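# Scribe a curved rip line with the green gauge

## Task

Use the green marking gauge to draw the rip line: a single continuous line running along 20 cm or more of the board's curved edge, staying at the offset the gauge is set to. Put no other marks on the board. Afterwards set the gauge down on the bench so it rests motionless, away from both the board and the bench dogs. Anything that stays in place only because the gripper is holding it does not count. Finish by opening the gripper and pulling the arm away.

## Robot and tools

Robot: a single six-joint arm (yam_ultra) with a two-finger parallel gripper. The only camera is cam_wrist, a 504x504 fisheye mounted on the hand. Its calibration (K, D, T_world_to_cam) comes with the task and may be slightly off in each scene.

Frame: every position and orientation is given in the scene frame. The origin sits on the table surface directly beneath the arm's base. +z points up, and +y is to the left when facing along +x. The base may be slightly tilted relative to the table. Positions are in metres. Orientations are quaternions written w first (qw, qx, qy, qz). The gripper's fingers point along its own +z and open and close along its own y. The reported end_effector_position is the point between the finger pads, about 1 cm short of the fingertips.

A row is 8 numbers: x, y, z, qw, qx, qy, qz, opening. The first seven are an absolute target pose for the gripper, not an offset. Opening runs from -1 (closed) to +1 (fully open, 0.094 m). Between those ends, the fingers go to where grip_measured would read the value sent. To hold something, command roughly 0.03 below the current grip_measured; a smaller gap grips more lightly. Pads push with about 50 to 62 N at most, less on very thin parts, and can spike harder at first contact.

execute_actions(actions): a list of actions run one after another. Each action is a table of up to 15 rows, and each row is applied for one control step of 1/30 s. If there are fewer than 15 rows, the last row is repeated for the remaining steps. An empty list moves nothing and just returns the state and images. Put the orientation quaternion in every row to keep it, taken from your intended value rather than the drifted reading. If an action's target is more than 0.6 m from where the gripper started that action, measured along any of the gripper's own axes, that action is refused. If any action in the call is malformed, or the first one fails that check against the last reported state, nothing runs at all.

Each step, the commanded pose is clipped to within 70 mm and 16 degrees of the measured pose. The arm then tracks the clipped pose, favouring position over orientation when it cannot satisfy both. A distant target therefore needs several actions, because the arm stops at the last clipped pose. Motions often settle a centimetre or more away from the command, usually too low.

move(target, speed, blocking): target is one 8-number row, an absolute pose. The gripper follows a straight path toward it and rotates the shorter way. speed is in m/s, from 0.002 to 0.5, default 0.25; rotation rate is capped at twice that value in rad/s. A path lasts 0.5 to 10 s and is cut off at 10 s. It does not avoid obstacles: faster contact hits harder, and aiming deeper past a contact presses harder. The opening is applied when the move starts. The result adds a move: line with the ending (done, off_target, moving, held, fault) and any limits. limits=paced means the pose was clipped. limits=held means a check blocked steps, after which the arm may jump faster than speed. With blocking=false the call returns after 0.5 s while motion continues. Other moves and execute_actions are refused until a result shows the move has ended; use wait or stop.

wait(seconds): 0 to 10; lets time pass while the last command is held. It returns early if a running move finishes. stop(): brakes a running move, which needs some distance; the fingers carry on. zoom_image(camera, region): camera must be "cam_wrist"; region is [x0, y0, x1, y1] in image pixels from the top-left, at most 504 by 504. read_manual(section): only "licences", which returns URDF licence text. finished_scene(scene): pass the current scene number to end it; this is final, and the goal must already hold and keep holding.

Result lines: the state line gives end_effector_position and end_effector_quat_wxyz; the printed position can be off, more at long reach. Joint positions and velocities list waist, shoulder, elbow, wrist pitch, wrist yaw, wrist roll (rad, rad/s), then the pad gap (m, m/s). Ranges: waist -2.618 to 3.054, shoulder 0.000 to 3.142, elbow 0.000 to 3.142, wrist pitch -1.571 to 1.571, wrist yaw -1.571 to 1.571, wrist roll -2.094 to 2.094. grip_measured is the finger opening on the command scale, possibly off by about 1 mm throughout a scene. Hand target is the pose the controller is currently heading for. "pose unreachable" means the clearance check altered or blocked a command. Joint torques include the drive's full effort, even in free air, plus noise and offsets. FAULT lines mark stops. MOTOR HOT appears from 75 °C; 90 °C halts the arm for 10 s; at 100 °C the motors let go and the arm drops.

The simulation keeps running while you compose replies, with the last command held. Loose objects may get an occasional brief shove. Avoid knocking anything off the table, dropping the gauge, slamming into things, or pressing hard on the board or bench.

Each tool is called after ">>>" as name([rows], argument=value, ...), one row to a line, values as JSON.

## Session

>>> execute_actions(actions=[])

Scene clock: 0.00 s.
end_effector_position=(+0.4334, -0.0825, +0.2324) grip_measured=+1.000 end_effector_quat_wxyz=(-0.010, -0.474, +0.880, -0.041)
Joint positions: [ 0.414  2.345  1.991 -1.436  0.827 -0.66   0.094]
Joint velocities: [-0.037  0.002 -0.002  0.007  0.007  0.051  0.   ]
Joint torques (N m, as the arm reports them, + toward a larger angle): no reading
Motor temperatures (°C, as the motors report them): [24 24 25 23 22 25]
Hand target: +0.435, -0.079, +0.241; +0.001, -0.474, +0.879, -0.043
camera_calibration (this result's frames):
cam_wrist: T_world_to_cam=[[0.837494, -0.544721, 0.0433842, -0.420532], [-0.446394, -0.636201, 0.629269, -0.0000803517], [-0.315175, -0.546376, -0.775975, 0.389341], [0, 0, 0, 1]] pos_world=[0.474868, -0.0163975, 0.320414]

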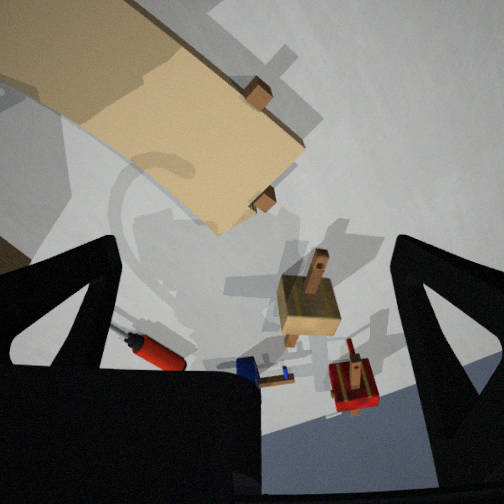

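This one may be concave. Overview.

>>> move(target=[0.27,0.05,0.38,0.309,0,0.951,0,1], speed=0.3)

>>> move(target=[0.17,0.26,0.3,0.268,-0.476,0.824,0.155,1], speed=0.3)

Scene clock: 5.27 s.
end_effector_position=(+0.2676, +0.0540, +0.3725) grip_measured=+1.000 end_effector_quat_wxyz=(+0.290, -0.009, +0.957, +0.009)
Joint positions: [ 1.186  1.879  1.242 -1.212  0.886  0.883  0.094]
Joint velocities: [-0.002 -0.007 -0.022 -0.066 -0.037  0.081  0.   ]
Joint torques (N m, as the arm reports them, + toward a larger angle): [ 4.47 -2.38  8.61  0.91  0.41  0.06]
Motor temperatures (°C, as the motors report them): [24 25 25 23 22 25]
Hand target: +0.270, +0.054, +0.380; +0.302, -0.005, +0.953, +0.006
Off the commanded pose: 0.009 m, 3 deg.
move: off_target
camera_calibration (this result's frames):
cam_wrist: T_world_to_cam=[[0.0369037, -0.998995, -0.0254455, 0.0509777], [-0.998643, -0.0378031, 0.0358201, 0.261158], [-0.036746, 0.0240891, -0.999034, 0.498138], [0, 0, 0, 1]] pos_world=[0.277227, 0.0487993, 0.4896]

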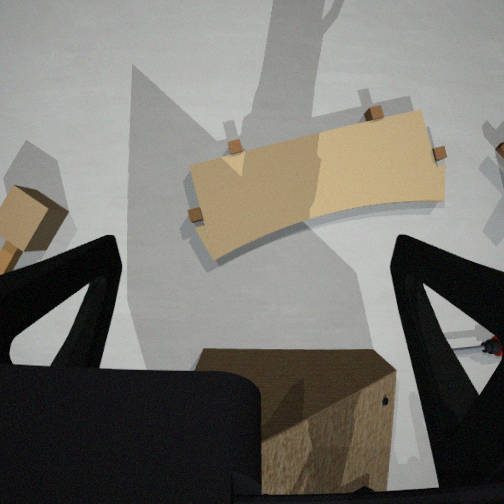

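Scene clock: 7.57 s.
end_effector_position=(+0.1729, +0.2565, +0.2972) grip_measured=+1.000 end_effector_quat_wxyz=(+0.258, -0.476, +0.828, +0.147)
Joint positions: [ 1.361  2.186  1.045 -0.527  0.366  0.044  0.094]
Joint velocities: [-0.027 -0.002 -0.012 -0.066 -0.022 -0.081  0.   ]
Joint torques (N m, as the arm reports them, + toward a larger angle): [ 3.92 -6.04  8.85  1.68 -0.04 -0.09]
Motor temperatures (°C, as the motors report them): [24 25 25 24 22 25]
Hand target: +0.172, +0.264, +0.306; +0.268, -0.478, +0.821, +0.156
Off the commanded pose: 0.005 m, 2 deg.
move: done
camera_calibration (this result's frames):
cam_wrist: T_world_to_cam=[[0.871039, -0.491083, -0.0113432, -0.0239076], [-0.490767, -0.871, 0.0225282, 0.306771], [-0.0209431, -0.014056, -0.999682, 0.421848], [0, 0, 0, 1]] pos_world=[0.180212, 0.261386, 0.414532]

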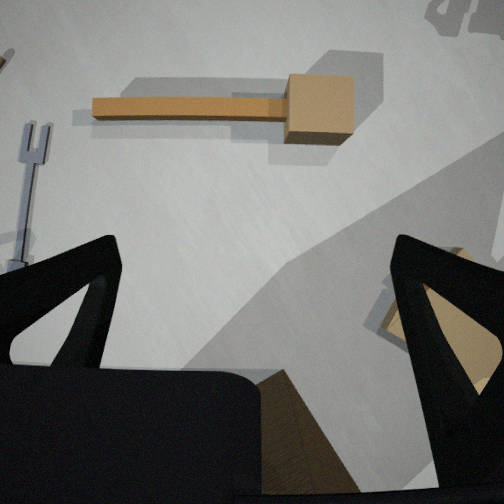

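>>> move(target=[-0.05,0.3,0.3,0.199,-0.729,0.611,0.237,1], speed=0.3)

Scene clock: 11.13 s.
end_effector_position=(-0.0508, +0.2927, +0.2942) grip_measured=+1.000 end_effector_quat_wxyz=(-0.188, +0.730, -0.616, -0.229)
Joint positions: [ 1.851  2.249  1.034 -0.519 -0.109 -0.036  0.094]
Joint velocities: [ 0.012 -0.022 -0.022 -0.022 -0.007 -0.081  0.   ]
Joint torques (N m, as the arm reports them, + toward a larger angle): [-0.6  -5.95  9.96  1.67 -0.08 -0.07]
Motor temperatures (°C, as the motors report them): [24 25 25 24 22 25]
Hand target: -0.054, +0.301, +0.303; -0.194, +0.731, -0.609, -0.241
Off the commanded pose: 0.009 m, 2 deg.
move: done
camera_calibration (this result's frames):
cam_wrist: T_world_to_cam=[[0.982398, 0.185762, -0.0196454, -0.00134675], [0.186217, -0.9822, 0.0246086, 0.294905], [-0.0147243, -0.0278338, -0.999504, 0.418935], [0, 0, 0, 1]] pos_world=[-0.0474247, 0.301567, 0.411443]

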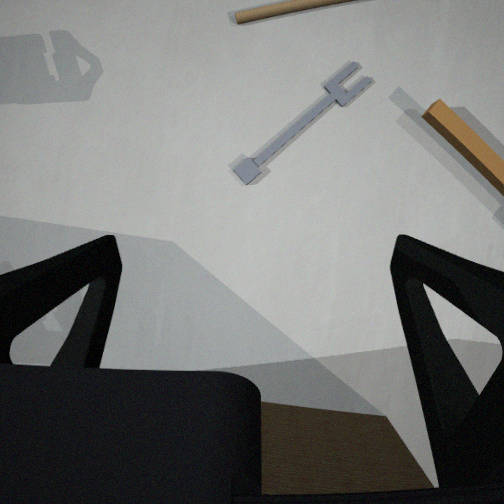

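>>> move(target=[-0.3,0.08,0.33,0.027,-0.947,0.083,0.308,1], speed=0.3)

Scene clock: 15.93 s.
end_effector_position=(-0.2969, +0.0787, +0.3173) grip_measured=+1.000 end_effector_quat_wxyz=(-0.017, +0.949, -0.094, -0.300)
Joint positions: [ 2.446  1.901  1.038 -0.752 -0.852 -0.45   0.094]
Joint velocities: [ 0.002 -0.032 -0.012  0.051 -0.007 -0.007  0.   ]
Joint torques (N m, as the arm reports them, + toward a larger angle): [-4.36 -5.41  9.05  1.18 -0.26 -0.06]
Motor temperatures (°C, as the motors report them): [24 25 26 24 22 25]
Hand target: -0.303, +0.074, +0.330; -0.020, +0.946, -0.080, -0.313
Off the commanded pose: 0.013 m, 2 deg.
move: off_target
camera_calibration (this result's frames):
cam_wrist: T_world_to_cam=[[0.173132, 0.984267, -0.0352672, -0.0174778], [0.984855, -0.172678, 0.0155695, 0.306211], [0.00923468, -0.0374287, -0.999257, 0.440268], [0, 0, 0, 1]] pos_world=[-0.302614, 0.0865574, 0.434557]

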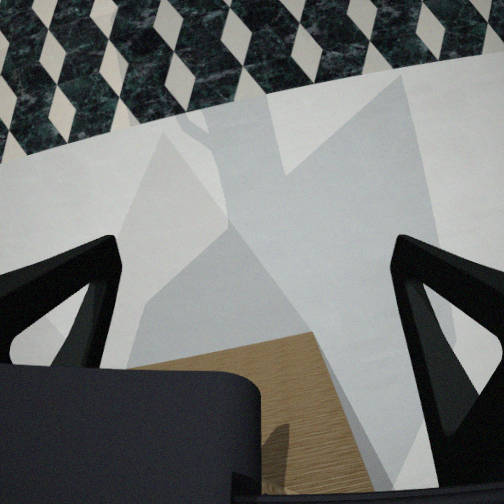

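Go back around to the -y side.

>>> move(target=[0,0.3,0.33,0.218,-0.672,0.672,0.218,1], speed=0.4)

>>> move(target=[0.4,-0.05,0.3,0.2,0,0.98,0,1], speed=0.4)

>>> move(target=[0.15,-0.5,0.26,0.13,0.6,0.78,-0.1,1], speed=0.4)

Scene clock: 21.87 s.
end_effector_position=(+0.0016, +0.2949, +0.3198) grip_measured=+1.000 end_effector_quat_wxyz=(-0.215, +0.677, -0.673, -0.208)
Joint positions: [ 1.748  2.226  1.109 -0.613  0.019 -0.008  0.094]
Joint velocities: [ 0.007 -0.017  0.007  0.037 -0.007 -0.051  0.   ]
Joint torques (N m, as the arm reports them, + toward a larger angle): [-0.28 -6.05 10.2   1.69  0.1   0.04]
Motor temperatures (°C, as the motors report them): [24 25 26 24 22 25]
Hand target: +0.005, +0.304, +0.330; -0.228, +0.669, -0.674, -0.216
Off the commanded pose: 0.011 m, 1 deg.
move: off_target
camera_calibration (this result's frames):
cam_wrist: T_world_to_cam=[[0.999843, 0.0177091, -0.00106391, -0.00904902], [0.0177255, -0.999677, 0.0181975, 0.294156], [-0.00074131, -0.0182135, -0.999834, 0.442588], [0, 0, 0, 1]] pos_world=[0.00416163, 0.302282, 0.437151]

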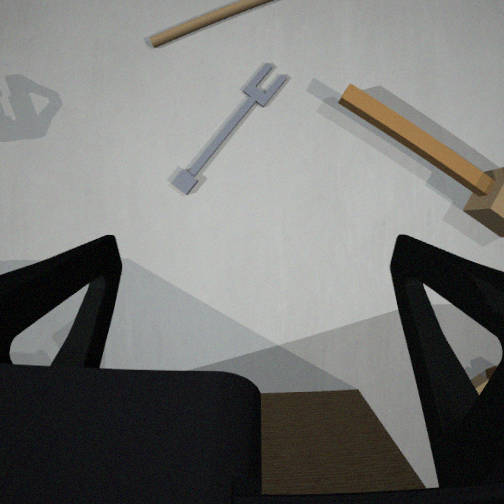

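Scene clock: 24.33 s.
end_effector_position=(+0.3981, -0.0598, +0.2863) grip_measured=+1.000 end_effector_quat_wxyz=(+0.205, +0.007, +0.979, -0.001)
Joint positions: [ 0.578  1.865  1.339 -0.85   0.845  0.161  0.094]
Joint velocities: [-0.007  0.007 -0.002  0.037  0.051 -0.037  0.   ]
Joint torques (N m, as the arm reports them, + toward a larger angle): [ 7.4  -4.6   8.    0.97  0.13  0.04]
Motor temperatures (°C, as the motors report them): [24 25 26 25 22 25]
Hand target: +0.402, -0.060, +0.293; +0.212, +0.009, +0.977, -0.005
Off the commanded pose: 0.017 m, 1 deg.
move: off_target
camera_calibration (this result's frames):
cam_wrist: T_world_to_cam=[[-0.00231264, -0.999881, -0.015224, -0.0571215], [-0.977686, -0.000937195, 0.210071, 0.334238], [-0.21006, 0.0153701, -0.977568, 0.481854], [0, 0, 0, 1]] pos_world=[0.427866, -0.0642076, 0.399961]

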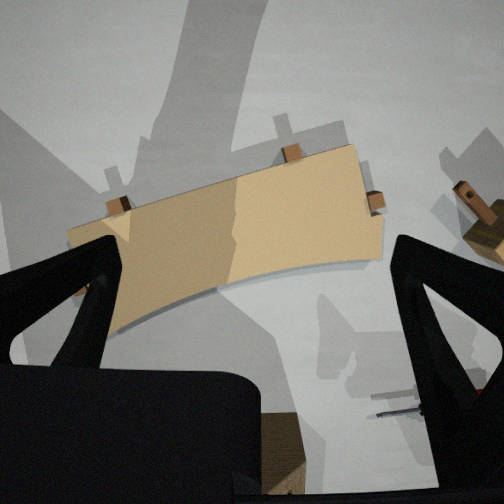

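Scene clock: 26.67 s.
end_effector_position=(+0.1426, -0.4920, +0.2591) grip_measured=+1.000 end_effector_quat_wxyz=(+0.139, +0.594, +0.784, -0.112)
Joint positions: [-0.701  1.191  1.55  -0.888  0.526  0.08   0.094]
Joint velocities: [-0.017  0.017  0.002  0.007  0.066 -0.081  0.   ]
Joint torques (N m, as the arm reports them, + toward a larger angle): [ 1.01 -8.61  9.08  0.99 -0.03 -0.04]
Motor temperatures (°C, as the motors report them): [24 25 26 24 22 25]
Hand target: +0.142, -0.498, +0.265; +0.145, +0.597, +0.781, -0.114
Off the commanded pose: 0.011 m, 2 deg.
move: off_target
camera_calibration (this result's frames):
cam_wrist: T_world_to_cam=[[-0.960199, -0.279283, -0.00423792, -0.00196593], [-0.270479, 0.925928, 0.263625, 0.43102], [-0.0697019, 0.254279, -0.964616, 0.502442], [0, 0, 0, 1]] pos_world=[0.149715, -0.527403, 0.371028]

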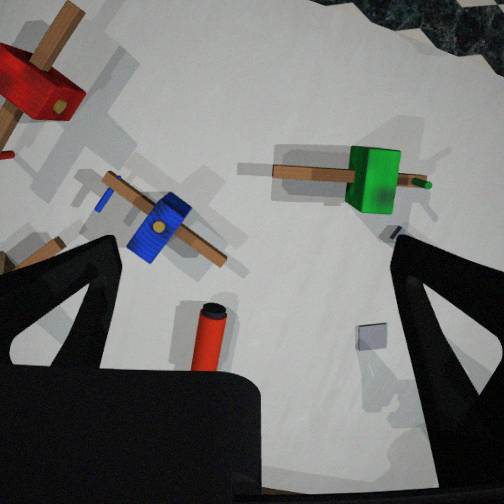

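>>> move(target=[0.049,-0.532,0.14,0,0.994,0.113,0,0.8], speed=0.3)

Scene clock: 36.03 s.
end_effector_position=(+0.0536, -0.5297, +0.1374) grip_measured=+0.803 end_effector_quat_wxyz=(+0.002, +0.993, +0.122, -0.001)
Joint positions: [-1.23   1.612  1.896 -1.09   0.107  1.45   0.085]
Joint velocities: [ 0.007 -0.007  0.017 -0.037  0.022  0.037 -0.001]
Joint torques (N m, as the arm reports them, + toward a larger angle): [  0.23 -13.24   8.72   0.22   0.01   0.06]
Motor temperatures (°C, as the motors report them): [24 26 27 24 22 25]
Hand target: +0.051, -0.533, +0.142; +0.005, +0.993, +0.116, -0.003
Off the commanded pose: 0.006 m, 1 deg.
move: done
camera_calibration (this result's frames):
cam_wrist: T_world_to_cam=[[-0.247819, 0.968548, -0.0223741, 0.526815], [0.784126, 0.214088, 0.582506, -0.00353673], [0.568975, 0.126812, -0.812519, 0.265786], [0, 0, 0, 1]] pos_world=[-0.0178972, -0.543193, 0.229803]

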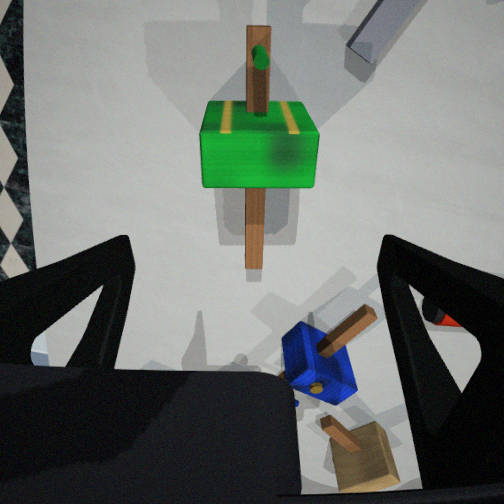

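>>> move(target=[0.044,-0.531,0.054,0,0.993,0.12,0,0.8], speed=0.08)

Scene clock: 40.43 s.
end_effector_position=(+0.0476, -0.5341, +0.0555) grip_measured=+0.803 end_effector_quat_wxyz=(+0.001, +0.993, +0.121, +0.002)
Joint positions: [-1.275  1.75   1.81  -0.865  0.069  1.419  0.085]
Joint velocities: [ 0.012 -0.017 -0.002 -0.007  0.081 -0.007 -0.   ]
Joint torques (N m, as the arm reports them, + toward a larger angle): [  0.   -14.08   5.49   0.41   0.    -0.05]
Motor temperatures (°C, as the motors report them): [24 27 26 24 22 25]
Hand target: +0.044, -0.533, +0.054; +0.000, +0.993, +0.120, -0.001
Off the commanded pose: 0.005 m, 0 deg.
move: done
camera_calibration (this result's frames):
cam_wrist: T_world_to_cam=[[-0.245718, 0.969108, -0.0212665, 0.527887], [0.780506, 0.210813, 0.58853, 0.0479598], [0.574832, 0.128014, -0.808196, 0.203283], [0, 0, 0, 1]] pos_world=[-0.0245752, -0.547713, 0.147293]

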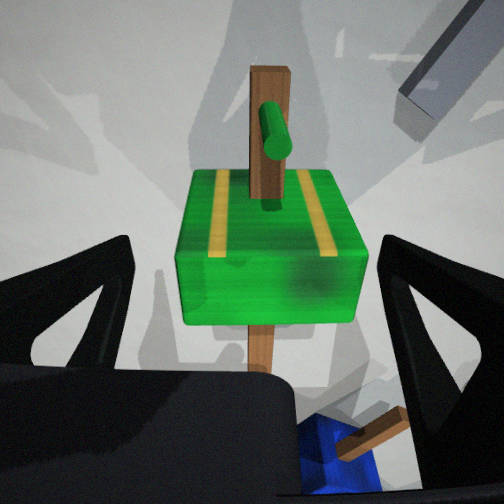

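>>> move(target=[0.036,-0.528,0.049,0,0.993,0.12,0,0.8], speed=0.03)

>>> move(target=[0.036,-0.528,0.049,0,0.993,0.12,0,0.08], speed=0.03)

Scene clock: 44.50 s.
end_effector_position=(+0.0399, -0.5272, +0.0459) grip_measured=+0.803 end_effector_quat_wxyz=(-0.005, +0.993, +0.121, +0.002)
Joint positions: [-1.297  1.75   1.769 -0.834  0.054  1.406  0.085]
Joint velocities: [-0.027  0.027 -0.027  0.007  0.007 -0.066 -0.   ]
Joint torques (N m, as the arm reports them, + toward a larger angle): [ -0.16 -15.     5.01   0.38   0.01  -0.07]
Motor temperatures (°C, as the motors report them): [24 28 26 24 22 25]
Hand target: +0.036, -0.528, +0.049; +0.000, +0.993, +0.120, -0.000
Off the commanded pose: 0.005 m, 1 deg.
move: done
camera_calibration (this result's frames):
cam_wrist: T_world_to_cam=[[-0.24475, 0.969534, -0.0100815, 0.518781], [0.78164, 0.203448, 0.589617, 0.0542198], [0.573705, 0.136428, -0.80762, 0.203554], [0, 0, 0, 1]] pos_world=[-0.0321891, -0.541777, 0.137656]

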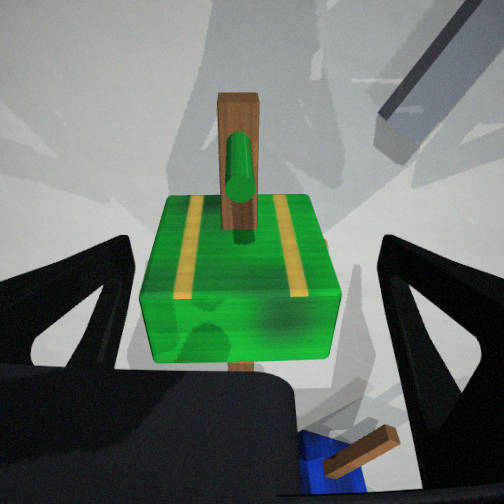

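Scene clock: 45.20 s.
end_effector_position=(+0.0401, -0.5277, +0.0459) grip_measured=+0.133 end_effector_quat_wxyz=(-0.004, +0.993, +0.121, +0.003)
Joint positions: [-1.297  1.75   1.769 -0.832  0.053  1.405  0.053]
Joint velocities: [ 0.007  0.012  0.002  0.051 -0.022 -0.022  0.001]
Joint torques (N m, as the arm reports them, + toward a larger angle): [ -0.12 -15.13   4.91   0.41   0.    -0.08]
Motor temperatures (°C, as the motors report them): [24 28 26 24 22 25]
Hand target: +0.036, -0.528, +0.049; -0.000, +0.993, +0.120, -0.000
Off the commanded pose: 0.005 m, 1 deg.
move: done
camera_calibration (this result's frames):
cam_wrist: T_world_to_cam=[[-0.245728, 0.969263, -0.012159, 0.519273], [0.780666, 0.205319, 0.590258, 0.0551242], [0.574612, 0.135551, -0.807123, 0.202954], [0, 0, 0, 1]] pos_world=[-0.0320535, -0.542141, 0.137585]

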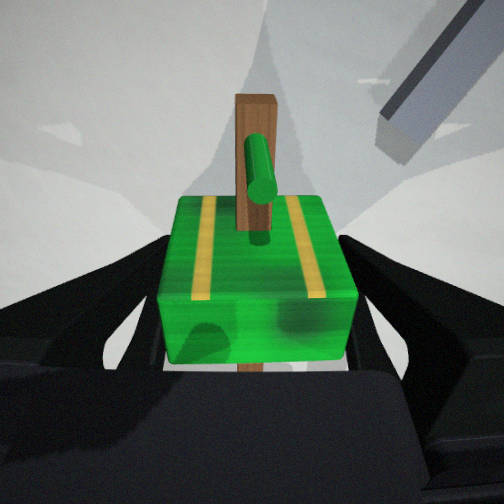

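>>> move(target=[0.06,-0.5,0.17,0,0.9,0.436,0,0.08], speed=0.2)

>>> move(target=[0.27,-0.3,0.16,0,0.3,0.954,0,0.08], speed=0.3)

>>> move(target=[0.31,-0.145,0.09,0.087,-0.044,0.995,0.004,0.08], speed=0.15)

Scene clock: 56.20 s.
end_effector_position=(+0.0604, -0.4919, +0.1556) grip_measured=+0.133 end_effector_quat_wxyz=(-0.014, +0.903, +0.430, +0.009)
Joint positions: [-1.188  1.48   1.738 -1.103  0.123  0.84   0.053]
Joint velocities: [-0.007  0.007  0.007 -0.095 -0.007 -0.051 -0.001]
Joint torques (N m, as the arm reports them, + toward a larger angle): [  1.77 -14.62   7.86   0.17   0.11  -0.08]
Motor temperatures (°C, as the motors report them): [24 30 26 24 22 25]
Hand target: +0.061, -0.497, +0.170; -0.000, +0.900, +0.435, +0.002
Off the commanded pose: 0.017 m, 2 deg.
move: off_target
camera_calibration (this result's frames):
cam_wrist: T_world_to_cam=[[-0.780343, 0.625347, -0.00254384, 0.352516], [0.495078, 0.620261, 0.60842, 0.185665], [0.382051, 0.473517, -0.793611, 0.4508], [0, 0, 0, 1]] pos_world=[0.0109364, -0.549067, 0.245695]

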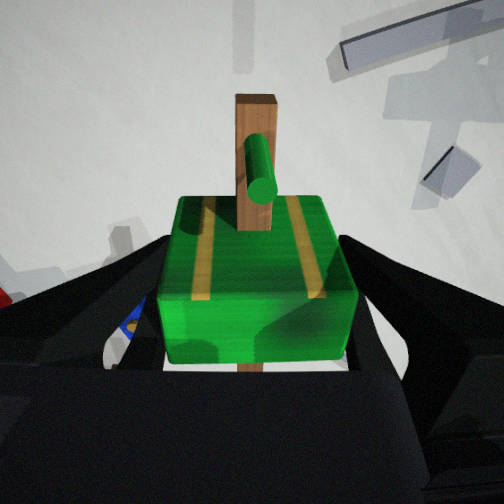

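Scene clock: 59.43 s.
end_effector_position=(+0.2669, -0.3026, +0.1523) grip_measured=+0.133 end_effector_quat_wxyz=(-0.008, +0.314, +0.949, +0.017)
Joint positions: [-0.268  1.552  1.317 -0.965  0.642  0.072  0.053]
Joint velocities: [ 0.007 -0.012  0.007  0.007 -0.051 -0.051  0.   ]
Joint torques (N m, as the arm reports them, + toward a larger angle): [ 5.94 -7.67  4.98  0.37  0.05 -0.07]
Motor temperatures (°C, as the motors report them): [24 30 26 24 22 25]
Hand target: +0.272, -0.302, +0.155; -0.000, +0.307, +0.952, +0.014
Off the commanded pose: 0.009 m, 3 deg.
move: off_target
camera_calibration (this result's frames):
cam_wrist: T_world_to_cam=[[-0.591034, -0.80528, -0.0469304, -0.0813297], [-0.657906, 0.447571, 0.605673, 0.223994], [-0.466732, 0.388849, -0.794329, 0.480654], [0, 0, 0, 1]] pos_world=[0.323635, -0.352648, 0.242313]

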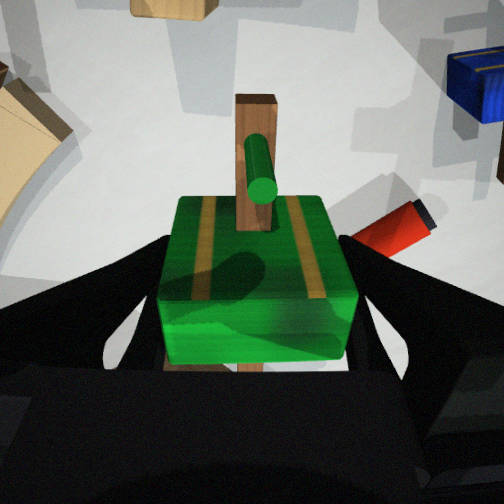

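Scene clock: 62.47 s.
end_effector_position=(+0.3132, -0.1527, +0.0868) grip_measured=+0.133 end_effector_quat_wxyz=(+0.080, -0.033, +0.996, +0.006)
Joint positions: [-0.04   1.724  0.84  -0.282  0.668 -0.488  0.053]
Joint velocities: [-0.007  0.002 -0.017  0.022 -0.022 -0.037 -0.001]
Joint torques (N m, as the arm reports them, + toward a larger angle): [ 6.98 -5.78  2.77  0.72 -0.04 -0.07]
Motor temperatures (°C, as the motors report them): [24 29 26 24 22 25]
Hand target: +0.315, -0.145, +0.089; +0.087, -0.044, +0.995, +0.007
Off the commanded pose: 0.009 m, 2 deg.
move: done
camera_calibration (this result's frames):
cam_wrist: T_world_to_cam=[[0.0750957, -0.996866, -0.0248731, -0.176189], [-0.890999, -0.078279, 0.447206, 0.233444], [-0.447752, -0.0114214, -0.894085, 0.333536], [0, 0, 0, 1]] pos_world=[0.37057, -0.153553, 0.189429]

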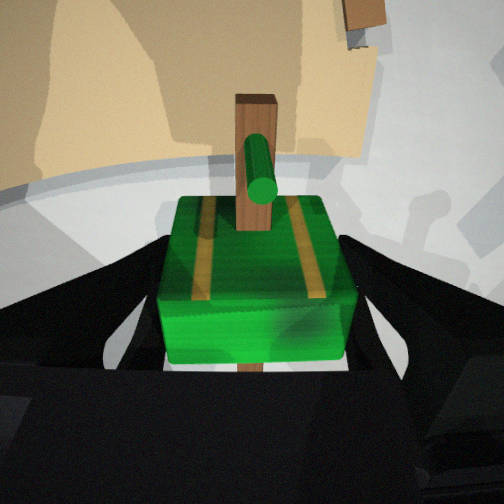

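>>> move(target=[0.298,-0.152,0.055,0.095,-0.04,0.994,0.004,0.08], speed=0.03)

Scene clock: 72.40 s.
end_effector_position=(+0.2999, -0.1613, +0.0581) grip_measured=+0.133 end_effector_quat_wxyz=(+0.095, -0.032, +0.995, -0.007)
Joint positions: [-0.137  1.724  0.725 -0.053  0.633 -0.625  0.053]
Joint velocities: [-0.007 -0.012  0.007  0.051 -0.022 -0.066  0.   ]
Joint torques (N m, as the arm reports them, + toward a larger angle): [ 5.13 -5.01  1.95  0.79 -0.16 -0.07]
Motor temperatures (°C, as the motors report them): [24 27 25 24 22 25]
Hand target: +0.298, -0.153, +0.055; +0.095, -0.041, +0.995, +0.002
Off the commanded pose: 0.010 m, 2 deg.
move: done
camera_calibration (this result's frames):
cam_wrist: T_world_to_cam=[[0.0707749, -0.997491, 0.00183073, -0.184877], [-0.90413, -0.0633752, 0.422531, 0.241527], [-0.421355, -0.0315598, -0.906346, 0.29142], [0, 0, 0, 1]] pos_world=[0.354248, -0.159909, 0.162413]

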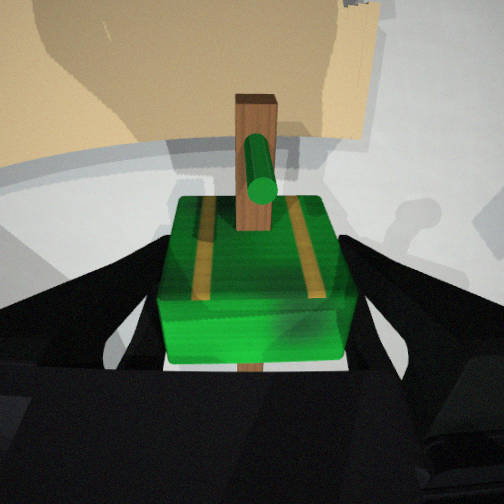

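>>> move(target=[0.325,-0.158,0.058,0.095,-0.035,0.995,0.004,0.08], speed=0.015)

Scene clock: 76.90 s.
end_effector_position=(+0.3140, -0.1624, +0.0527) grip_measured=+0.133 end_effector_quat_wxyz=(+0.084, -0.030, +0.996, +0.001)
Joint positions: [-0.137  1.792  0.814 -0.107  0.633 -0.601  0.053]
Joint velocities: [-0.002  0.002 -0.012 -0.125 -0.037  0.037 -0.001]
Joint torques (N m, as the arm reports them, + toward a larger angle): [ 7.38 -5.95  5.01  0.51 -0.11  0.05]
Motor temperatures (°C, as the motors report them): [24 27 25 24 22 25]
Hand target: +0.325, -0.158, +0.058; +0.095, -0.035, +0.995, +0.004
Off the commanded pose: 0.013 m, 1 deg.
move: off_target
camera_calibration (this result's frames):
cam_wrist: T_world_to_cam=[[0.0683516, -0.997551, -0.0148664, -0.185318], [-0.894396, -0.067872, 0.442096, 0.251701], [-0.442022, -0.0169215, -0.896845, 0.300763], [0, 0, 0, 1]] pos_world=[0.370731, -0.162691, 0.155707]

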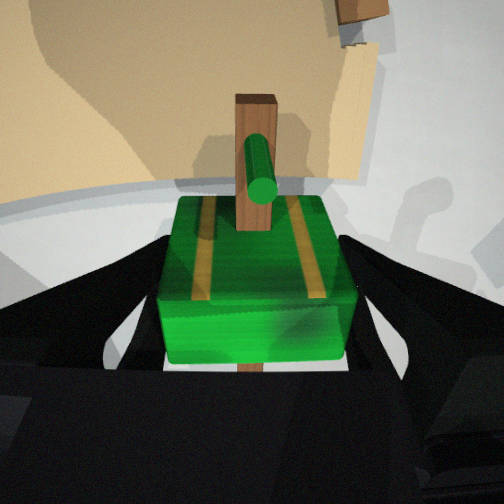

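>>> execute_actions([
  [[0.329,-0.158,0.058,0.095,-0.035,0.995,0.004,0.08]],
  [[0.333,-0.158,0.058,0.095,-0.035,0.995,0.004,0.08]],
  [[0.337,-0.158,0.058,0.095,-0.035,0.995,0.004,0.08]],
  [[0.341,-0.158,0.058,0.095,-0.035,0.995,0.004,0.08]],
])

Scene clock: 81.00 s.
end_effector_position=(+0.3215, -0.1600, +0.0507) grip_measured=+0.133 end_effector_quat_wxyz=(+0.069, -0.041, +0.997, +0.004)
Joint positions: [-0.124  1.84   0.876 -0.166  0.648 -0.587  0.053]
Joint velocities: [-0.007 -0.012 -0.027  0.051 -0.007 -0.022 -0.001]
Joint torques (N m, as the arm reports them, + toward a larger angle): [ 7.92 -6.29  5.52  0.76 -0.17  0.09]
Motor temperatures (°C, as the motors report them): [25 27 25 24 22 25]
Hand target: +0.340, -0.158, +0.059; +0.095, -0.035, +0.995, +0.005
Off the commanded pose: 0.021 m, 3 deg.
camera_calibration (this result's frames):
cam_wrist: T_world_to_cam=[[0.0906859, -0.995683, -0.0197762, -0.190116], [-0.879634, -0.0893952, 0.467176, 0.24998], [-0.466927, -0.0249705, -0.883943, 0.308432], [0, 0, 0, 1]] pos_world=[0.381146, -0.159246, 0.152092]

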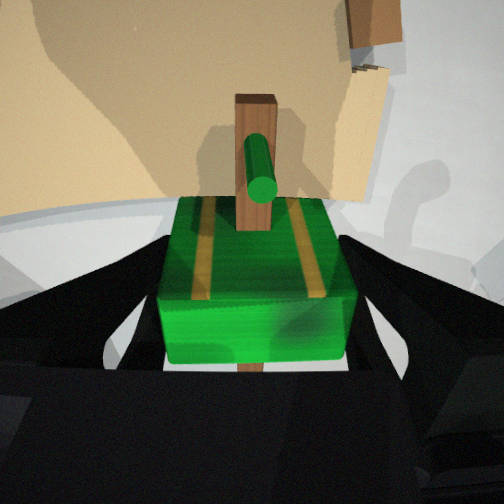

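>>> execute_actions([
  [[0.342,-0.158,0.057,0.075,-0.04,0.996,0.004,0.08]],
  [[0.343,-0.158,0.056,0.055,-0.04,0.998,0.004,0.08]],
  [[0.344,-0.158,0.055,0.035,-0.04,0.999,0.004,0.08]],
  [[0.345,-0.158,0.054,0.015,-0.04,0.999,0.004,0.08]],
  [[0.345,-0.158,0.053,0.01,-0.04,0.999,0.004,0.08]],
])

Scene clock: 85.80 s.
end_effector_position=(+0.3256, -0.1596, +0.0463) grip_measured=+0.133 end_effector_quat_wxyz=(-0.014, -0.046, +0.999, +0.009)
Joint positions: [-0.1    1.98   1.096 -0.463  0.723 -0.439  0.053]
Joint velocities: [-0.007  0.007  0.017  0.007  0.037  0.022  0.   ]
Joint torques (N m, as the arm reports them, + toward a larger angle): [ 8.84 -7.15  5.7   0.48 -0.04  0.02]
Motor temperatures (°C, as the motors report them): [25 27 25 24 22 25]
Hand target: +0.344, -0.158, +0.054; +0.010, -0.041, +0.999, +0.004
Off the commanded pose: 0.021 m, 3 deg.
camera_calibration (this result's frames):
cam_wrist: T_world_to_cam=[[0.0957019, -0.994699, -0.0376201, -0.190768], [-0.788472, -0.0988205, 0.607081, 0.218009], [-0.60758, -0.0284364, -0.793749, 0.347494], [0, 0, 0, 1]] pos_world=[0.401281, -0.158332, 0.136298]

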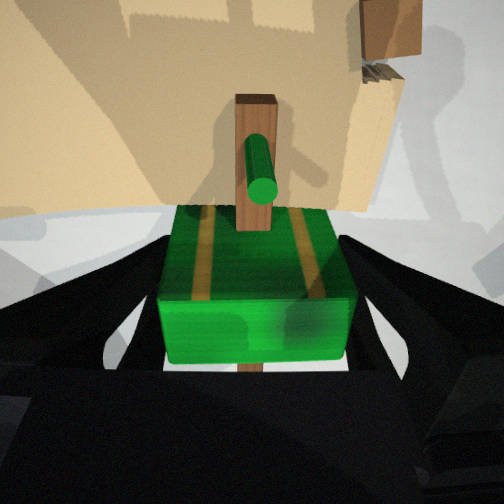

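>>> execute_actions([
  [[0.3451,-0.1531,0.052,0.01,-0.038,0.999,0.01,0.08]],
  [[0.3447,-0.1482,0.051,0.01,-0.038,0.999,0.015,0.08]],
  [[0.3442,-0.1432,0.051,0.01,-0.038,0.999,0.015,0.08]],
  [[0.3436,-0.1383,0.051,0.01,-0.04,0.999,0.015,0.08]],
  [[0.3431,-0.1333,0.051,0.01,-0.044,0.999,0.015,0.08]],
  [[0.3424,-0.1284,0.051,0.01,-0.048,0.999,0.015,0.08]],
  [[0.3418,-0.1235,0.051,0.01,-0.052,0.998,0.015,0.08]],
  [[0.341,-0.1185,0.051,0.01,-0.057,0.998,0.015,0.08]],
])

Scene clock: 96.40 s.
end_effector_position=(+0.3245, -0.1355, +0.0486) grip_measured=+0.133 end_effector_quat_wxyz=(-0.023, -0.064, +0.998, +0.001)
Joint positions: [-0.039  2.024  1.083 -0.474  0.755 -0.384  0.053]
Joint velocities: [-0.002  0.012 -0.012  0.007  0.051 -0.007  0.001]
Joint torques (N m, as the arm reports them, + toward a larger angle): [ 9.43 -6.49  2.8   0.85 -0.36  0.09]
Motor temperatures (°C, as the motors report them): [26 26 25 23 22 25]
Hand target: +0.341, -0.119, +0.052; +0.009, -0.058, +0.998, +0.016
Off the commanded pose: 0.024 m, 4 deg.
camera_calibration (this result's frames):
cam_wrist: T_world_to_cam=[[0.131671, -0.990993, -0.0244075, -0.17846], [-0.774842, -0.118246, 0.620998, 0.210438], [-0.618291, -0.0628554, -0.783432, 0.34763], [0, 0, 0, 1]] pos_world=[0.40149, -0.130119, 0.137307]

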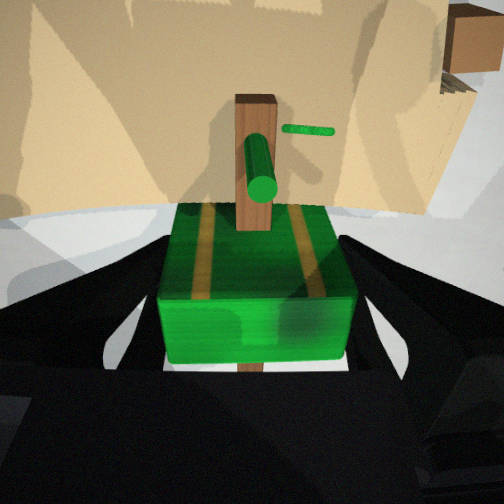

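>>> execute_actions([
  [[0.342,-0.128,0.046,0.01,-0.055,0.998,0.01,0.08]],
  [[0.343,-0.138,0.042,0.01,-0.052,0.998,0.005,0.08]],
  [[0.344,-0.148,0.042,0.01,-0.05,0.998,0,0.08]],
  [[0.345,-0.155,0.042,0.01,-0.048,0.998,0,0.08]],
  [[0.345,-0.16,0.042,0.01,-0.046,0.999,0,0.08]],
  [[0.3455,-0.165,0.042,0.01,-0.044,0.999,0,0.08]],
])

Scene clock: 104.30 s.
end_effector_position=(+0.3214, -0.1406, +0.0413) grip_measured=+0.134 end_effector_quat_wxyz=(-0.019, -0.086, +0.996, +0.030)
Joint positions: [-0.087  2.009  1.083 -0.466  0.692 -0.481  0.053]
Joint velocities: [ 0.012  0.002 -0.002 -0.022  0.037 -0.051 -0.001]
Joint torques (N m, as the arm reports them, + toward a larger angle): [ 5.05 -9.06  6.28  0.92  0.23 -0.08]
Motor temperatures (°C, as the motors report them): [26 26 25 24 22 25]
Hand target: +0.343, -0.166, +0.044; +0.009, -0.044, +0.999, -0.001
Off the commanded pose: 0.034 m, 7 deg.
camera_calibration (this result's frames):
cam_wrist: T_world_to_cam=[[0.173934, -0.981386, -0.0814108, -0.193083], [-0.770052, -0.187076, 0.609937, 0.201196], [-0.613814, -0.0433983, -0.788257, 0.341173], [0, 0, 0, 1]] pos_world=[0.397931, -0.137044, 0.130496]

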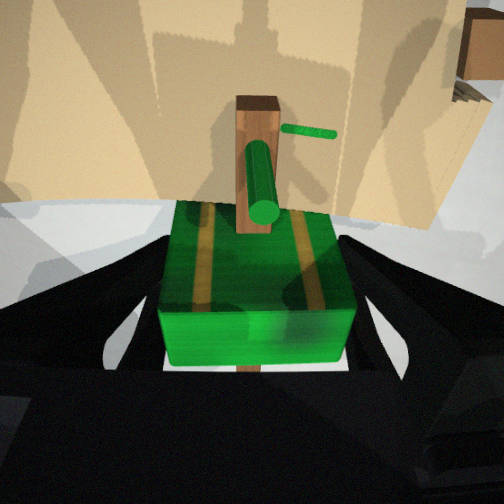

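>>> execute_actions([
  [[0.345,-0.16,0.046,0.01,-0.04,0.999,-0.01,0.08]],
  [[0.345,-0.163,0.048,0.01,-0.035,0.999,-0.015,0.08]],
  [[0.345,-0.167,0.048,0.01,-0.03,0.999,-0.02,0.08]],
])

>>> zoom_image(camera="cam_wrist", region=[150,60,400,260])

Scene clock: 109.87 s.
end_effector_position=(+0.3217, -0.1416, +0.0414) grip_measured=+0.134 end_effector_quat_wxyz=(-0.020, -0.073, +0.997, +0.026)
Joint positions: [-0.086  2.009  1.083 -0.463  0.698 -0.456  0.053]
Joint velocities: [-0.017  0.007 -0.012 -0.051 -0.051 -0.022 -0.   ]
Joint torques (N m, as the arm reports them, + toward a larger angle): [ 6.79 -9.82  5.28  0.92  0.53  0.18]
Motor temperatures (°C, as the motors report them): [26 27 25 24 22 25]
Hand target: +0.343, -0.168, +0.050; +0.009, -0.029, +0.999, -0.019
Off the commanded pose: 0.035 m, 8 deg.
camera_calibration (this result's frames):
cam_wrist: T_world_to_cam=[[0.149045, -0.98605, -0.0740979, -0.187097], [-0.774012, -0.162972, 0.611838, 0.205823], [-0.615379, -0.0338386, -0.787505, 0.343245], [0, 0, 0, 1]] pos_world=[0.398421, -0.139328, 0.130514]

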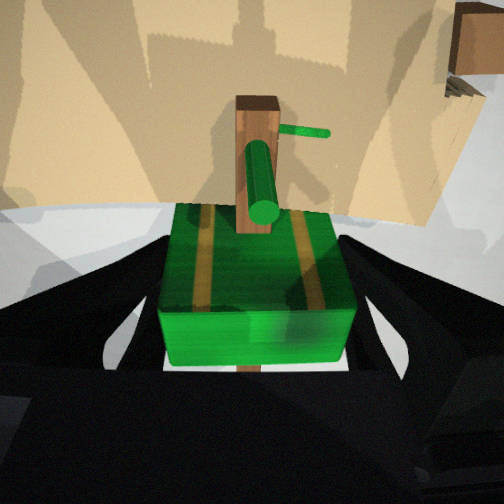

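Region (150, 60, 400, 260) of cam_wrist's 504x504 image, scaled by 2.016, with more detail than that image has; it fills the top 403 rows of this view, and the rest is white.

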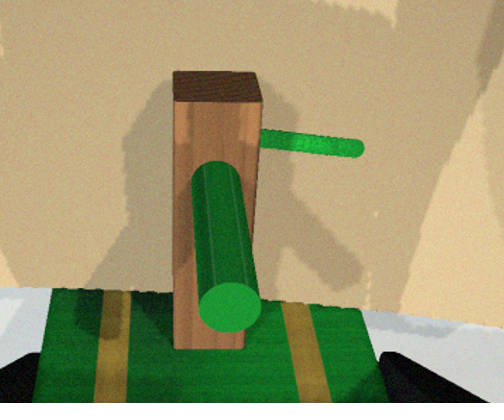

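>>> execute_actions([
  [[0.342,-0.165,0.051,0,-0.03,0.999,-0.02,0.08]],
  [[0.342,-0.165,0.054,-0.01,-0.03,0.999,-0.02,0.08]],
  [[0.342,-0.165,0.056,-0.02,-0.03,0.999,-0.02,0.08]],
])

Scene clock: 117.80 s.
end_effector_position=(+0.3254, -0.1645, +0.0495) grip_measured=+0.134 end_effector_quat_wxyz=(-0.040, -0.038, +0.998, -0.012)
Joint positions: [-0.083  2.013  1.152 -0.546  0.782 -0.37   0.053]
Joint velocities: [-0.012  0.002 -0.027 -0.007 -0.007  0.007  0.001]
Joint torques (N m, as the arm reports them, + toward a larger angle): [ 8.73 -7.54  5.73  0.33  0.07  0.08]
Motor temperatures (°C, as the motors report them): [26 27 26 24 22 25]
Hand target: +0.341, -0.165, +0.057; -0.020, -0.030, +0.999, -0.019
Off the commanded pose: 0.018 m, 3 deg.
camera_calibration (this result's frames):
cam_wrist: T_world_to_cam=[[0.0816797, -0.996657, 0.00165143, -0.193258], [-0.758948, -0.0611244, 0.648276, 0.209955], [-0.646008, -0.0542044, -0.761404, 0.35642], [0, 0, 0, 1]] pos_world=[0.40538, -0.16046, 0.13559]

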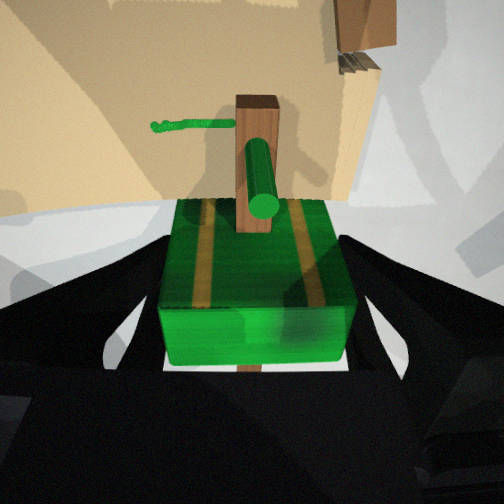

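>>> execute_actions([
  [[0.345,-0.162,0.052,-0.02,-0.036,0.999,0,0.08]],
  [[0.3453,-0.157,0.048,-0.02,-0.038,0.999,0.01,0.08]],
  [[0.3451,-0.1531,0.046,-0.02,-0.038,0.999,0.015,0.08]],
  [[0.3447,-0.1482,0.045,-0.02,-0.038,0.999,0.015,0.08]],
  [[0.3442,-0.1432,0.045,-0.02,-0.038,0.999,0.015,0.08]],
  [[0.3436,-0.1383,0.045,-0.02,-0.039,0.999,0.015,0.08]],
  [[0.3431,-0.1333,0.045,-0.02,-0.042,0.999,0.015,0.08]],
  [[0.3424,-0.1284,0.045,-0.02,-0.045,0.999,0.015,0.08]],
  [[0.3418,-0.1235,0.045,-0.02,-0.048,0.998,0.015,0.08]],
])

Scene clock: 126.80 s.
end_effector_position=(+0.3250, -0.1471, +0.0454) grip_measured=+0.134 end_effector_quat_wxyz=(-0.055, -0.056, +0.997, -0.012)
Joint positions: [-0.052  2.071  1.171 -0.578  0.797 -0.333  0.053]
Joint velocities: [-0.007  0.002 -0.007  0.022 -0.007  0.007 -0.001]
Joint torques (N m, as the arm reports them, + toward a larger angle): [ 9.63 -6.48  2.53  0.82 -0.56  0.1 ]
Motor temperatures (°C, as the motors report them): [26 27 26 23 22 25]
Hand target: +0.341, -0.124, +0.047; -0.022, -0.049, +0.998, +0.016
Off the commanded pose: 0.029 m, 5 deg.
camera_calibration (this result's frames):
cam_wrist: T_world_to_cam=[[0.116992, -0.993131, -0.00206756, -0.186642], [-0.735168, -0.0880027, 0.672148, 0.200611], [-0.667713, -0.0771157, -0.740414, 0.356749], [0, 0, 0, 1]] pos_world=[0.407524, -0.140195, 0.128916]

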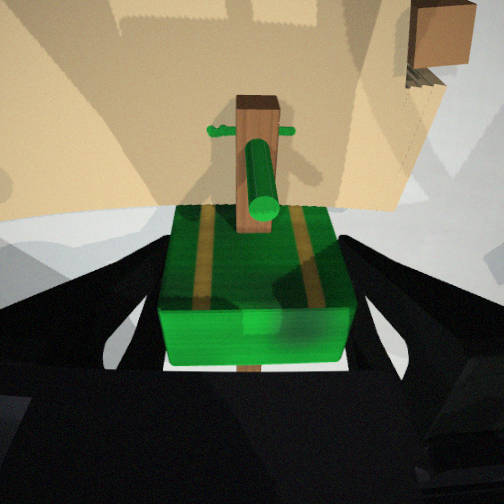

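>>> execute_actions([
  [[0.341,-0.1185,0.045,-0.02,-0.052,0.998,0.02,0.08]],
  [[0.3403,-0.1136,0.045,-0.02,-0.056,0.998,0.02,0.08]],
  [[0.3395,-0.1087,0.045,-0.02,-0.06,0.998,0.02,0.08]],
  [[0.3386,-0.1038,0.045,-0.02,-0.064,0.998,0.02,0.08]],
  [[0.3378,-0.0989,0.045,-0.02,-0.068,0.997,0.02,0.08]],
  [[0.3368,-0.094,0.045,-0.02,-0.072,0.997,0.02,0.08]],
  [[0.3359,-0.0892,0.045,-0.02,-0.076,0.997,0.02,0.08]],
  [[0.3348,-0.0843,0.045,-0.02,-0.08,0.996,0.02,0.08]],
])

Scene clock: 134.43 s.
end_effector_position=(+0.3203, -0.1067, +0.0450) grip_measured=+0.134 end_effector_quat_wxyz=(-0.053, -0.090, +0.994, -0.004)
Joint positions: [ 0.022  2.123  1.12  -0.549  0.788 -0.298  0.053]
Joint velocities: [ 0.017  0.002 -0.007  0.007  0.022 -0.066 -0.001]
Joint torques (N m, as the arm reports them, + toward a larger angle): [ 9.63 -6.27  2.39  0.84 -0.51  0.09]
Motor temperatures (°C, as the motors report them): [26 27 25 24 22 25]
Hand target: +0.335, -0.085, +0.047; -0.021, -0.081, +0.996, +0.021
Off the commanded pose: 0.027 m, 5 deg.
camera_calibration (this result's frames):
cam_wrist: T_world_to_cam=[[0.183514, -0.982789, -0.0211809, -0.165331], [-0.728689, -0.150466, 0.668111, 0.192421], [-0.659799, -0.107174, -0.74376, 0.350848], [0, 0, 0, 1]] pos_world=[0.402045, -0.0959309, 0.128886]

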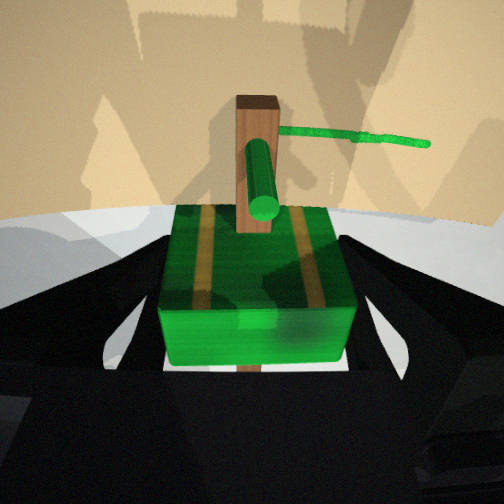

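>>> execute_actions([
  [[0.3348,-0.0794,0.045,-0.02,-0.082,0.996,0.02,0.08]],
  [[0.3342,-0.0746,0.045,-0.02,-0.084,0.996,0.02,0.08]],
  [[0.3336,-0.0697,0.045,-0.02,-0.087,0.996,0.02,0.08]],
  [[0.3324,-0.0649,0.045,-0.02,-0.091,0.995,0.02,0.08]],
  [[0.3311,-0.0601,0.045,-0.02,-0.095,0.995,0.02,0.08]],
  [[0.3299,-0.0553,0.045,-0.02,-0.099,0.995,0.02,0.08]],
  [[0.3286,-0.0505,0.045,-0.02,-0.103,0.994,0.02,0.08]],
  [[0.3272,-0.0457,0.045,-0.02,-0.107,0.994,0.02,0.08]],
  [[0.3258,-0.0409,0.045,-0.02,-0.111,0.993,0.02,0.08]],
  [[0.3244,-0.0361,0.045,-0.02,-0.115,0.993,0.02,0.08]],
  [[0.3229,-0.0314,0.045,-0.02,-0.119,0.992,0.02,0.08]],
  [[0.3214,-0.0267,0.045,-0.02,-0.123,0.992,0.02,0.08]],
])

Scene clock: 147.97 s.
end_effector_position=(+0.3083, -0.0490, +0.0448) grip_measured=+0.134 end_effector_quat_wxyz=(-0.054, -0.139, +0.989, -0.005)
Joint positions: [ 0.146  2.227  1.068 -0.516  0.791 -0.222  0.053]
Joint velocities: [-0.007 -0.012  0.012  0.066  0.022 -0.007 -0.001]
Joint torques (N m, as the arm reports them, + toward a larger angle): [ 9.53 -6.2   2.45  0.91 -0.52  0.11]
Motor temperatures (°C, as the motors report them): [27 26 25 24 22 25]
Hand target: +0.322, -0.028, +0.047; -0.022, -0.125, +0.992, +0.021
Off the commanded pose: 0.026 m, 5 deg.
camera_calibration (this result's frames):
cam_wrist: T_world_to_cam=[[0.278781, -0.960067, -0.0234994, -0.134587], [-0.709197, -0.222311, 0.669042, 0.182941], [-0.64755, -0.169851, -0.742853, 0.342078], [0, 0, 0, 1]] pos_world=[0.388774, -0.0304404, 0.128556]

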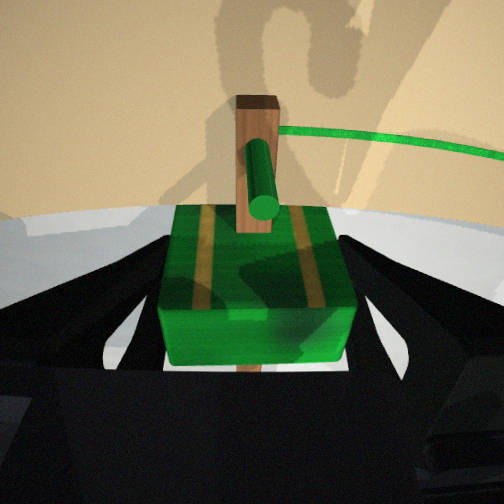

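>>> execute_actions([
  [[0.3205,-0.0219,0.045,-0.02,-0.127,0.991,0.02,0.08]],
  [[0.3192,-0.0172,0.045,-0.02,-0.131,0.991,0.02,0.08]],
  [[0.3178,-0.0125,0.045,-0.02,-0.135,0.99,0.02,0.08]],
  [[0.3164,-0.0078,0.045,-0.02,-0.139,0.99,0.02,0.08]],
  [[0.315,-0.0032,0.045,-0.02,-0.143,0.989,0.02,0.08]],
  [[0.3134,0.0015,0.045,-0.02,-0.147,0.989,0.02,0.08]],
  [[0.3116,0.0061,0.045,-0.02,-0.151,0.988,0.02,0.08]],
  [[0.3098,0.0107,0.045,-0.02,-0.155,0.987,0.02,0.08]],
  [[0.3079,0.0153,0.045,-0.02,-0.159,0.987,0.02,0.08]],
  [[0.306,0.0199,0.045,-0.02,-0.163,0.986,0.02,0.08]],
  [[0.304,0.0245,0.045,-0.02,-0.167,0.986,0.02,0.08]],
  [[0.302,0.029,0.045,-0.02,-0.171,0.985,0.02,0.08]],
])

Scene clock: 160.80 s.
end_effector_position=(+0.2918, +0.0047, +0.0449) grip_measured=+0.134 end_effector_quat_wxyz=(-0.054, -0.190, +0.980, -0.008)
Joint positions: [ 0.273  2.345  1.043 -0.498  0.78  -0.148  0.053]
Joint velocities: [ 0.002  0.017 -0.012 -0.022 -0.081 -0.066  0.   ]
Joint torques (N m, as the arm reports them, + toward a larger angle): [ 9.66 -6.28  2.15  1.01 -0.53  0.13]
Motor temperatures (°C, as the motors report them): [27 26 25 24 22 25]
Hand target: +0.302, +0.028, +0.047; -0.022, -0.173, +0.985, +0.021
Off the commanded pose: 0.026 m, 5 deg.
camera_calibration (this result's frames):
cam_wrist: T_world_to_cam=[[0.376473, -0.926113, -0.0241536, -0.106994], [-0.681896, -0.294657, 0.669474, 0.175481], [-0.627126, -0.235569, -0.742442, 0.334966], [0, 0, 0, 1]] pos_world=[0.370006, 0.0315257, 0.128628]

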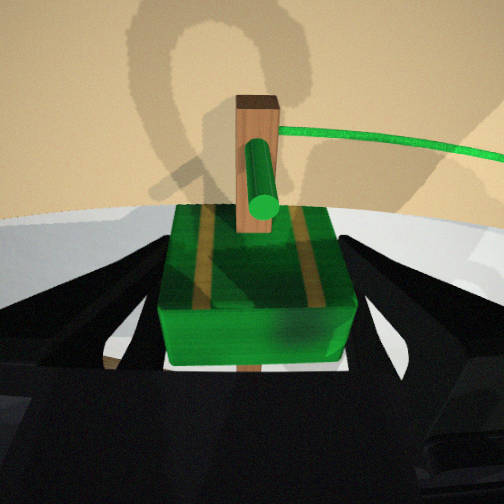

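>>> execute_actions([
  [[0.301,0.0336,0.045,-0.02,-0.175,0.984,0.02,0.08]],
  [[0.2995,0.0381,0.045,-0.02,-0.179,0.983,0.02,0.08]],
  [[0.298,0.0426,0.045,-0.02,-0.183,0.983,0.02,0.08]],
  [[0.2965,0.0471,0.045,-0.02,-0.187,0.982,0.02,0.08]],
  [[0.2948,0.0515,0.045,-0.02,-0.191,0.981,0.02,0.08]],
  [[0.293,0.056,0.045,-0.02,-0.195,0.98,0.02,0.08]],
  [[0.291,0.0604,0.045,-0.02,-0.199,0.98,0.02,0.08]],
  [[0.289,0.0648,0.045,-0.02,-0.203,0.979,0.02,0.08]],
  [[0.287,0.0692,0.045,-0.02,-0.207,0.978,0.02,0.08]],
  [[0.2848,0.0735,0.045,-0.02,-0.211,0.977,0.02,0.08]],
  [[0.2825,0.0779,0.045,-0.02,-0.215,0.976,0.02,0.08]],
])

Scene clock: 172.73 s.
end_effector_position=(+0.2708, +0.0541, +0.0451) grip_measured=+0.134 end_effector_quat_wxyz=(-0.055, -0.238, +0.970, -0.007)
Joint positions: [ 0.401  2.468  1.043 -0.497  0.748 -0.074  0.053]
Joint velocities: [-0.007 -0.027 -0.007  0.037 -0.022 -0.022  0.   ]
Joint torques (N m, as the arm reports them, + toward a larger angle): [ 9.17 -6.52  2.99  1.05 -0.47  0.1 ]
Motor temperatures (°C, as the motors report them): [27 26 25 24 22 25]
Hand target: +0.283, +0.077, +0.047; -0.021, -0.217, +0.976, +0.021
Off the commanded pose: 0.027 m, 6 deg.
camera_calibration (this result's frames):
cam_wrist: T_world_to_cam=[[0.466016, -0.88422, -0.0313747, -0.0795534], [-0.645823, -0.364182, 0.671032, 0.169489], [-0.604766, -0.292449, -0.740764, 0.330447], [0, 0, 0, 1]] pos_world=[0.346376, 0.0880212, 0.128555]

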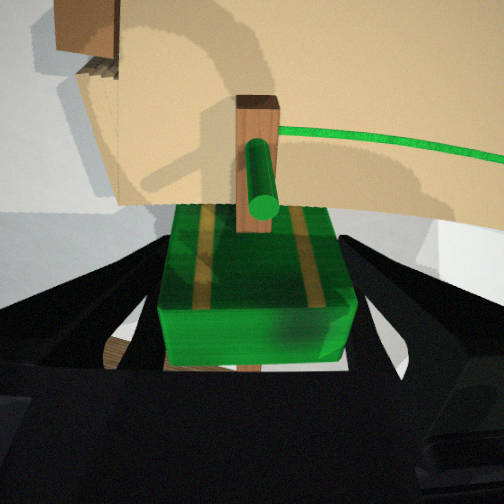

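>>> execute_actions([
  [[0.285,0.068,0.052,0,-0.225,0.974,0.02,0.08]],
  [[0.282,0.062,0.06,0.04,-0.235,0.971,0.02,0.08]],
  [[0.272,0.056,0.075,0.06,-0.235,0.97,0.015,0.08]],
  [[0.268,0.054,0.11,0.06,-0.235,0.97,0.015,0.08]],
])

>>> move(target=[0.3,0.05,0.25,0.2,-0.1,0.975,0,0.08], speed=0.2)

Scene clock: 177.30 s.
end_effector_position=(+0.2608, +0.0512, +0.1033) grip_measured=+0.134 end_effector_quat_wxyz=(+0.051, -0.240, +0.969, +0.011)
Joint positions: [ 0.542  2.172  0.79  -0.374  0.707 -0.088  0.053]
Joint velocities: [-0.012 -0.002 -0.007 -0.139  0.037  0.037  0.   ]
Joint torques (N m, as the arm reports them, + toward a larger angle): [ 6.92 -6.83  5.49  0.48 -0.07  0.03]
Motor temperatures (°C, as the motors report them): [27 26 25 24 22 25]
Hand target: +0.267, +0.054, +0.111; +0.059, -0.236, +0.970, +0.016
Off the commanded pose: 0.010 m, 1 deg.
camera_calibration (this result's frames):
cam_wrist: T_world_to_cam=[[0.473533, -0.880633, -0.0158595, -0.0793729], [-0.759903, -0.417586, 0.498166, 0.173238], [-0.445324, -0.223847, -0.866937, 0.334634], [0, 0, 0, 1]] pos_world=[0.31825, 0.0773499, 0.202547]

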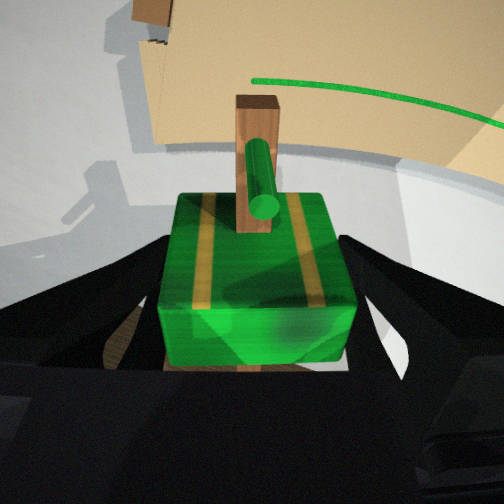

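Scene clock: 178.97 s.
end_effector_position=(+0.2888, +0.0484, +0.2365) grip_measured=+0.134 end_effector_quat_wxyz=(+0.176, -0.113, +0.978, +0.000)
Joint positions: [ 0.842  1.924  0.948 -0.744  0.785  0.357  0.053]
Joint velocities: [ 0.007 -0.007 -0.017  0.007  0.037  0.037 -0.   ]
Joint torques (N m, as the arm reports them, + toward a larger angle): [ 6.41 -6.09  8.37  0.87  0.23  0.04]
Motor temperatures (°C, as the motors report them): [27 26 25 24 22 25]
Hand target: +0.297, +0.048, +0.251; +0.197, -0.103, +0.975, +0.003
Off the commanded pose: 0.018 m, 3 deg.
move: off_target
camera_calibration (this result's frames):
cam_wrist: T_world_to_cam=[[0.23272, -0.972263, 0.0233846, -0.0282502], [-0.937836, -0.217984, 0.270086, 0.222683], [-0.257497, -0.0847853, -0.962552, 0.423565], [0, 0, 0, 1]] pos_world=[0.324481, 0.0569866, 0.348221]

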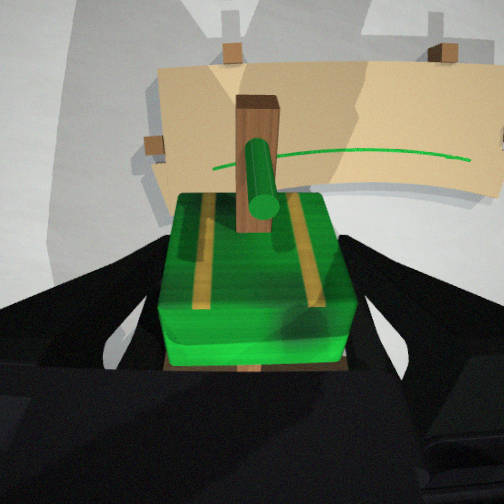

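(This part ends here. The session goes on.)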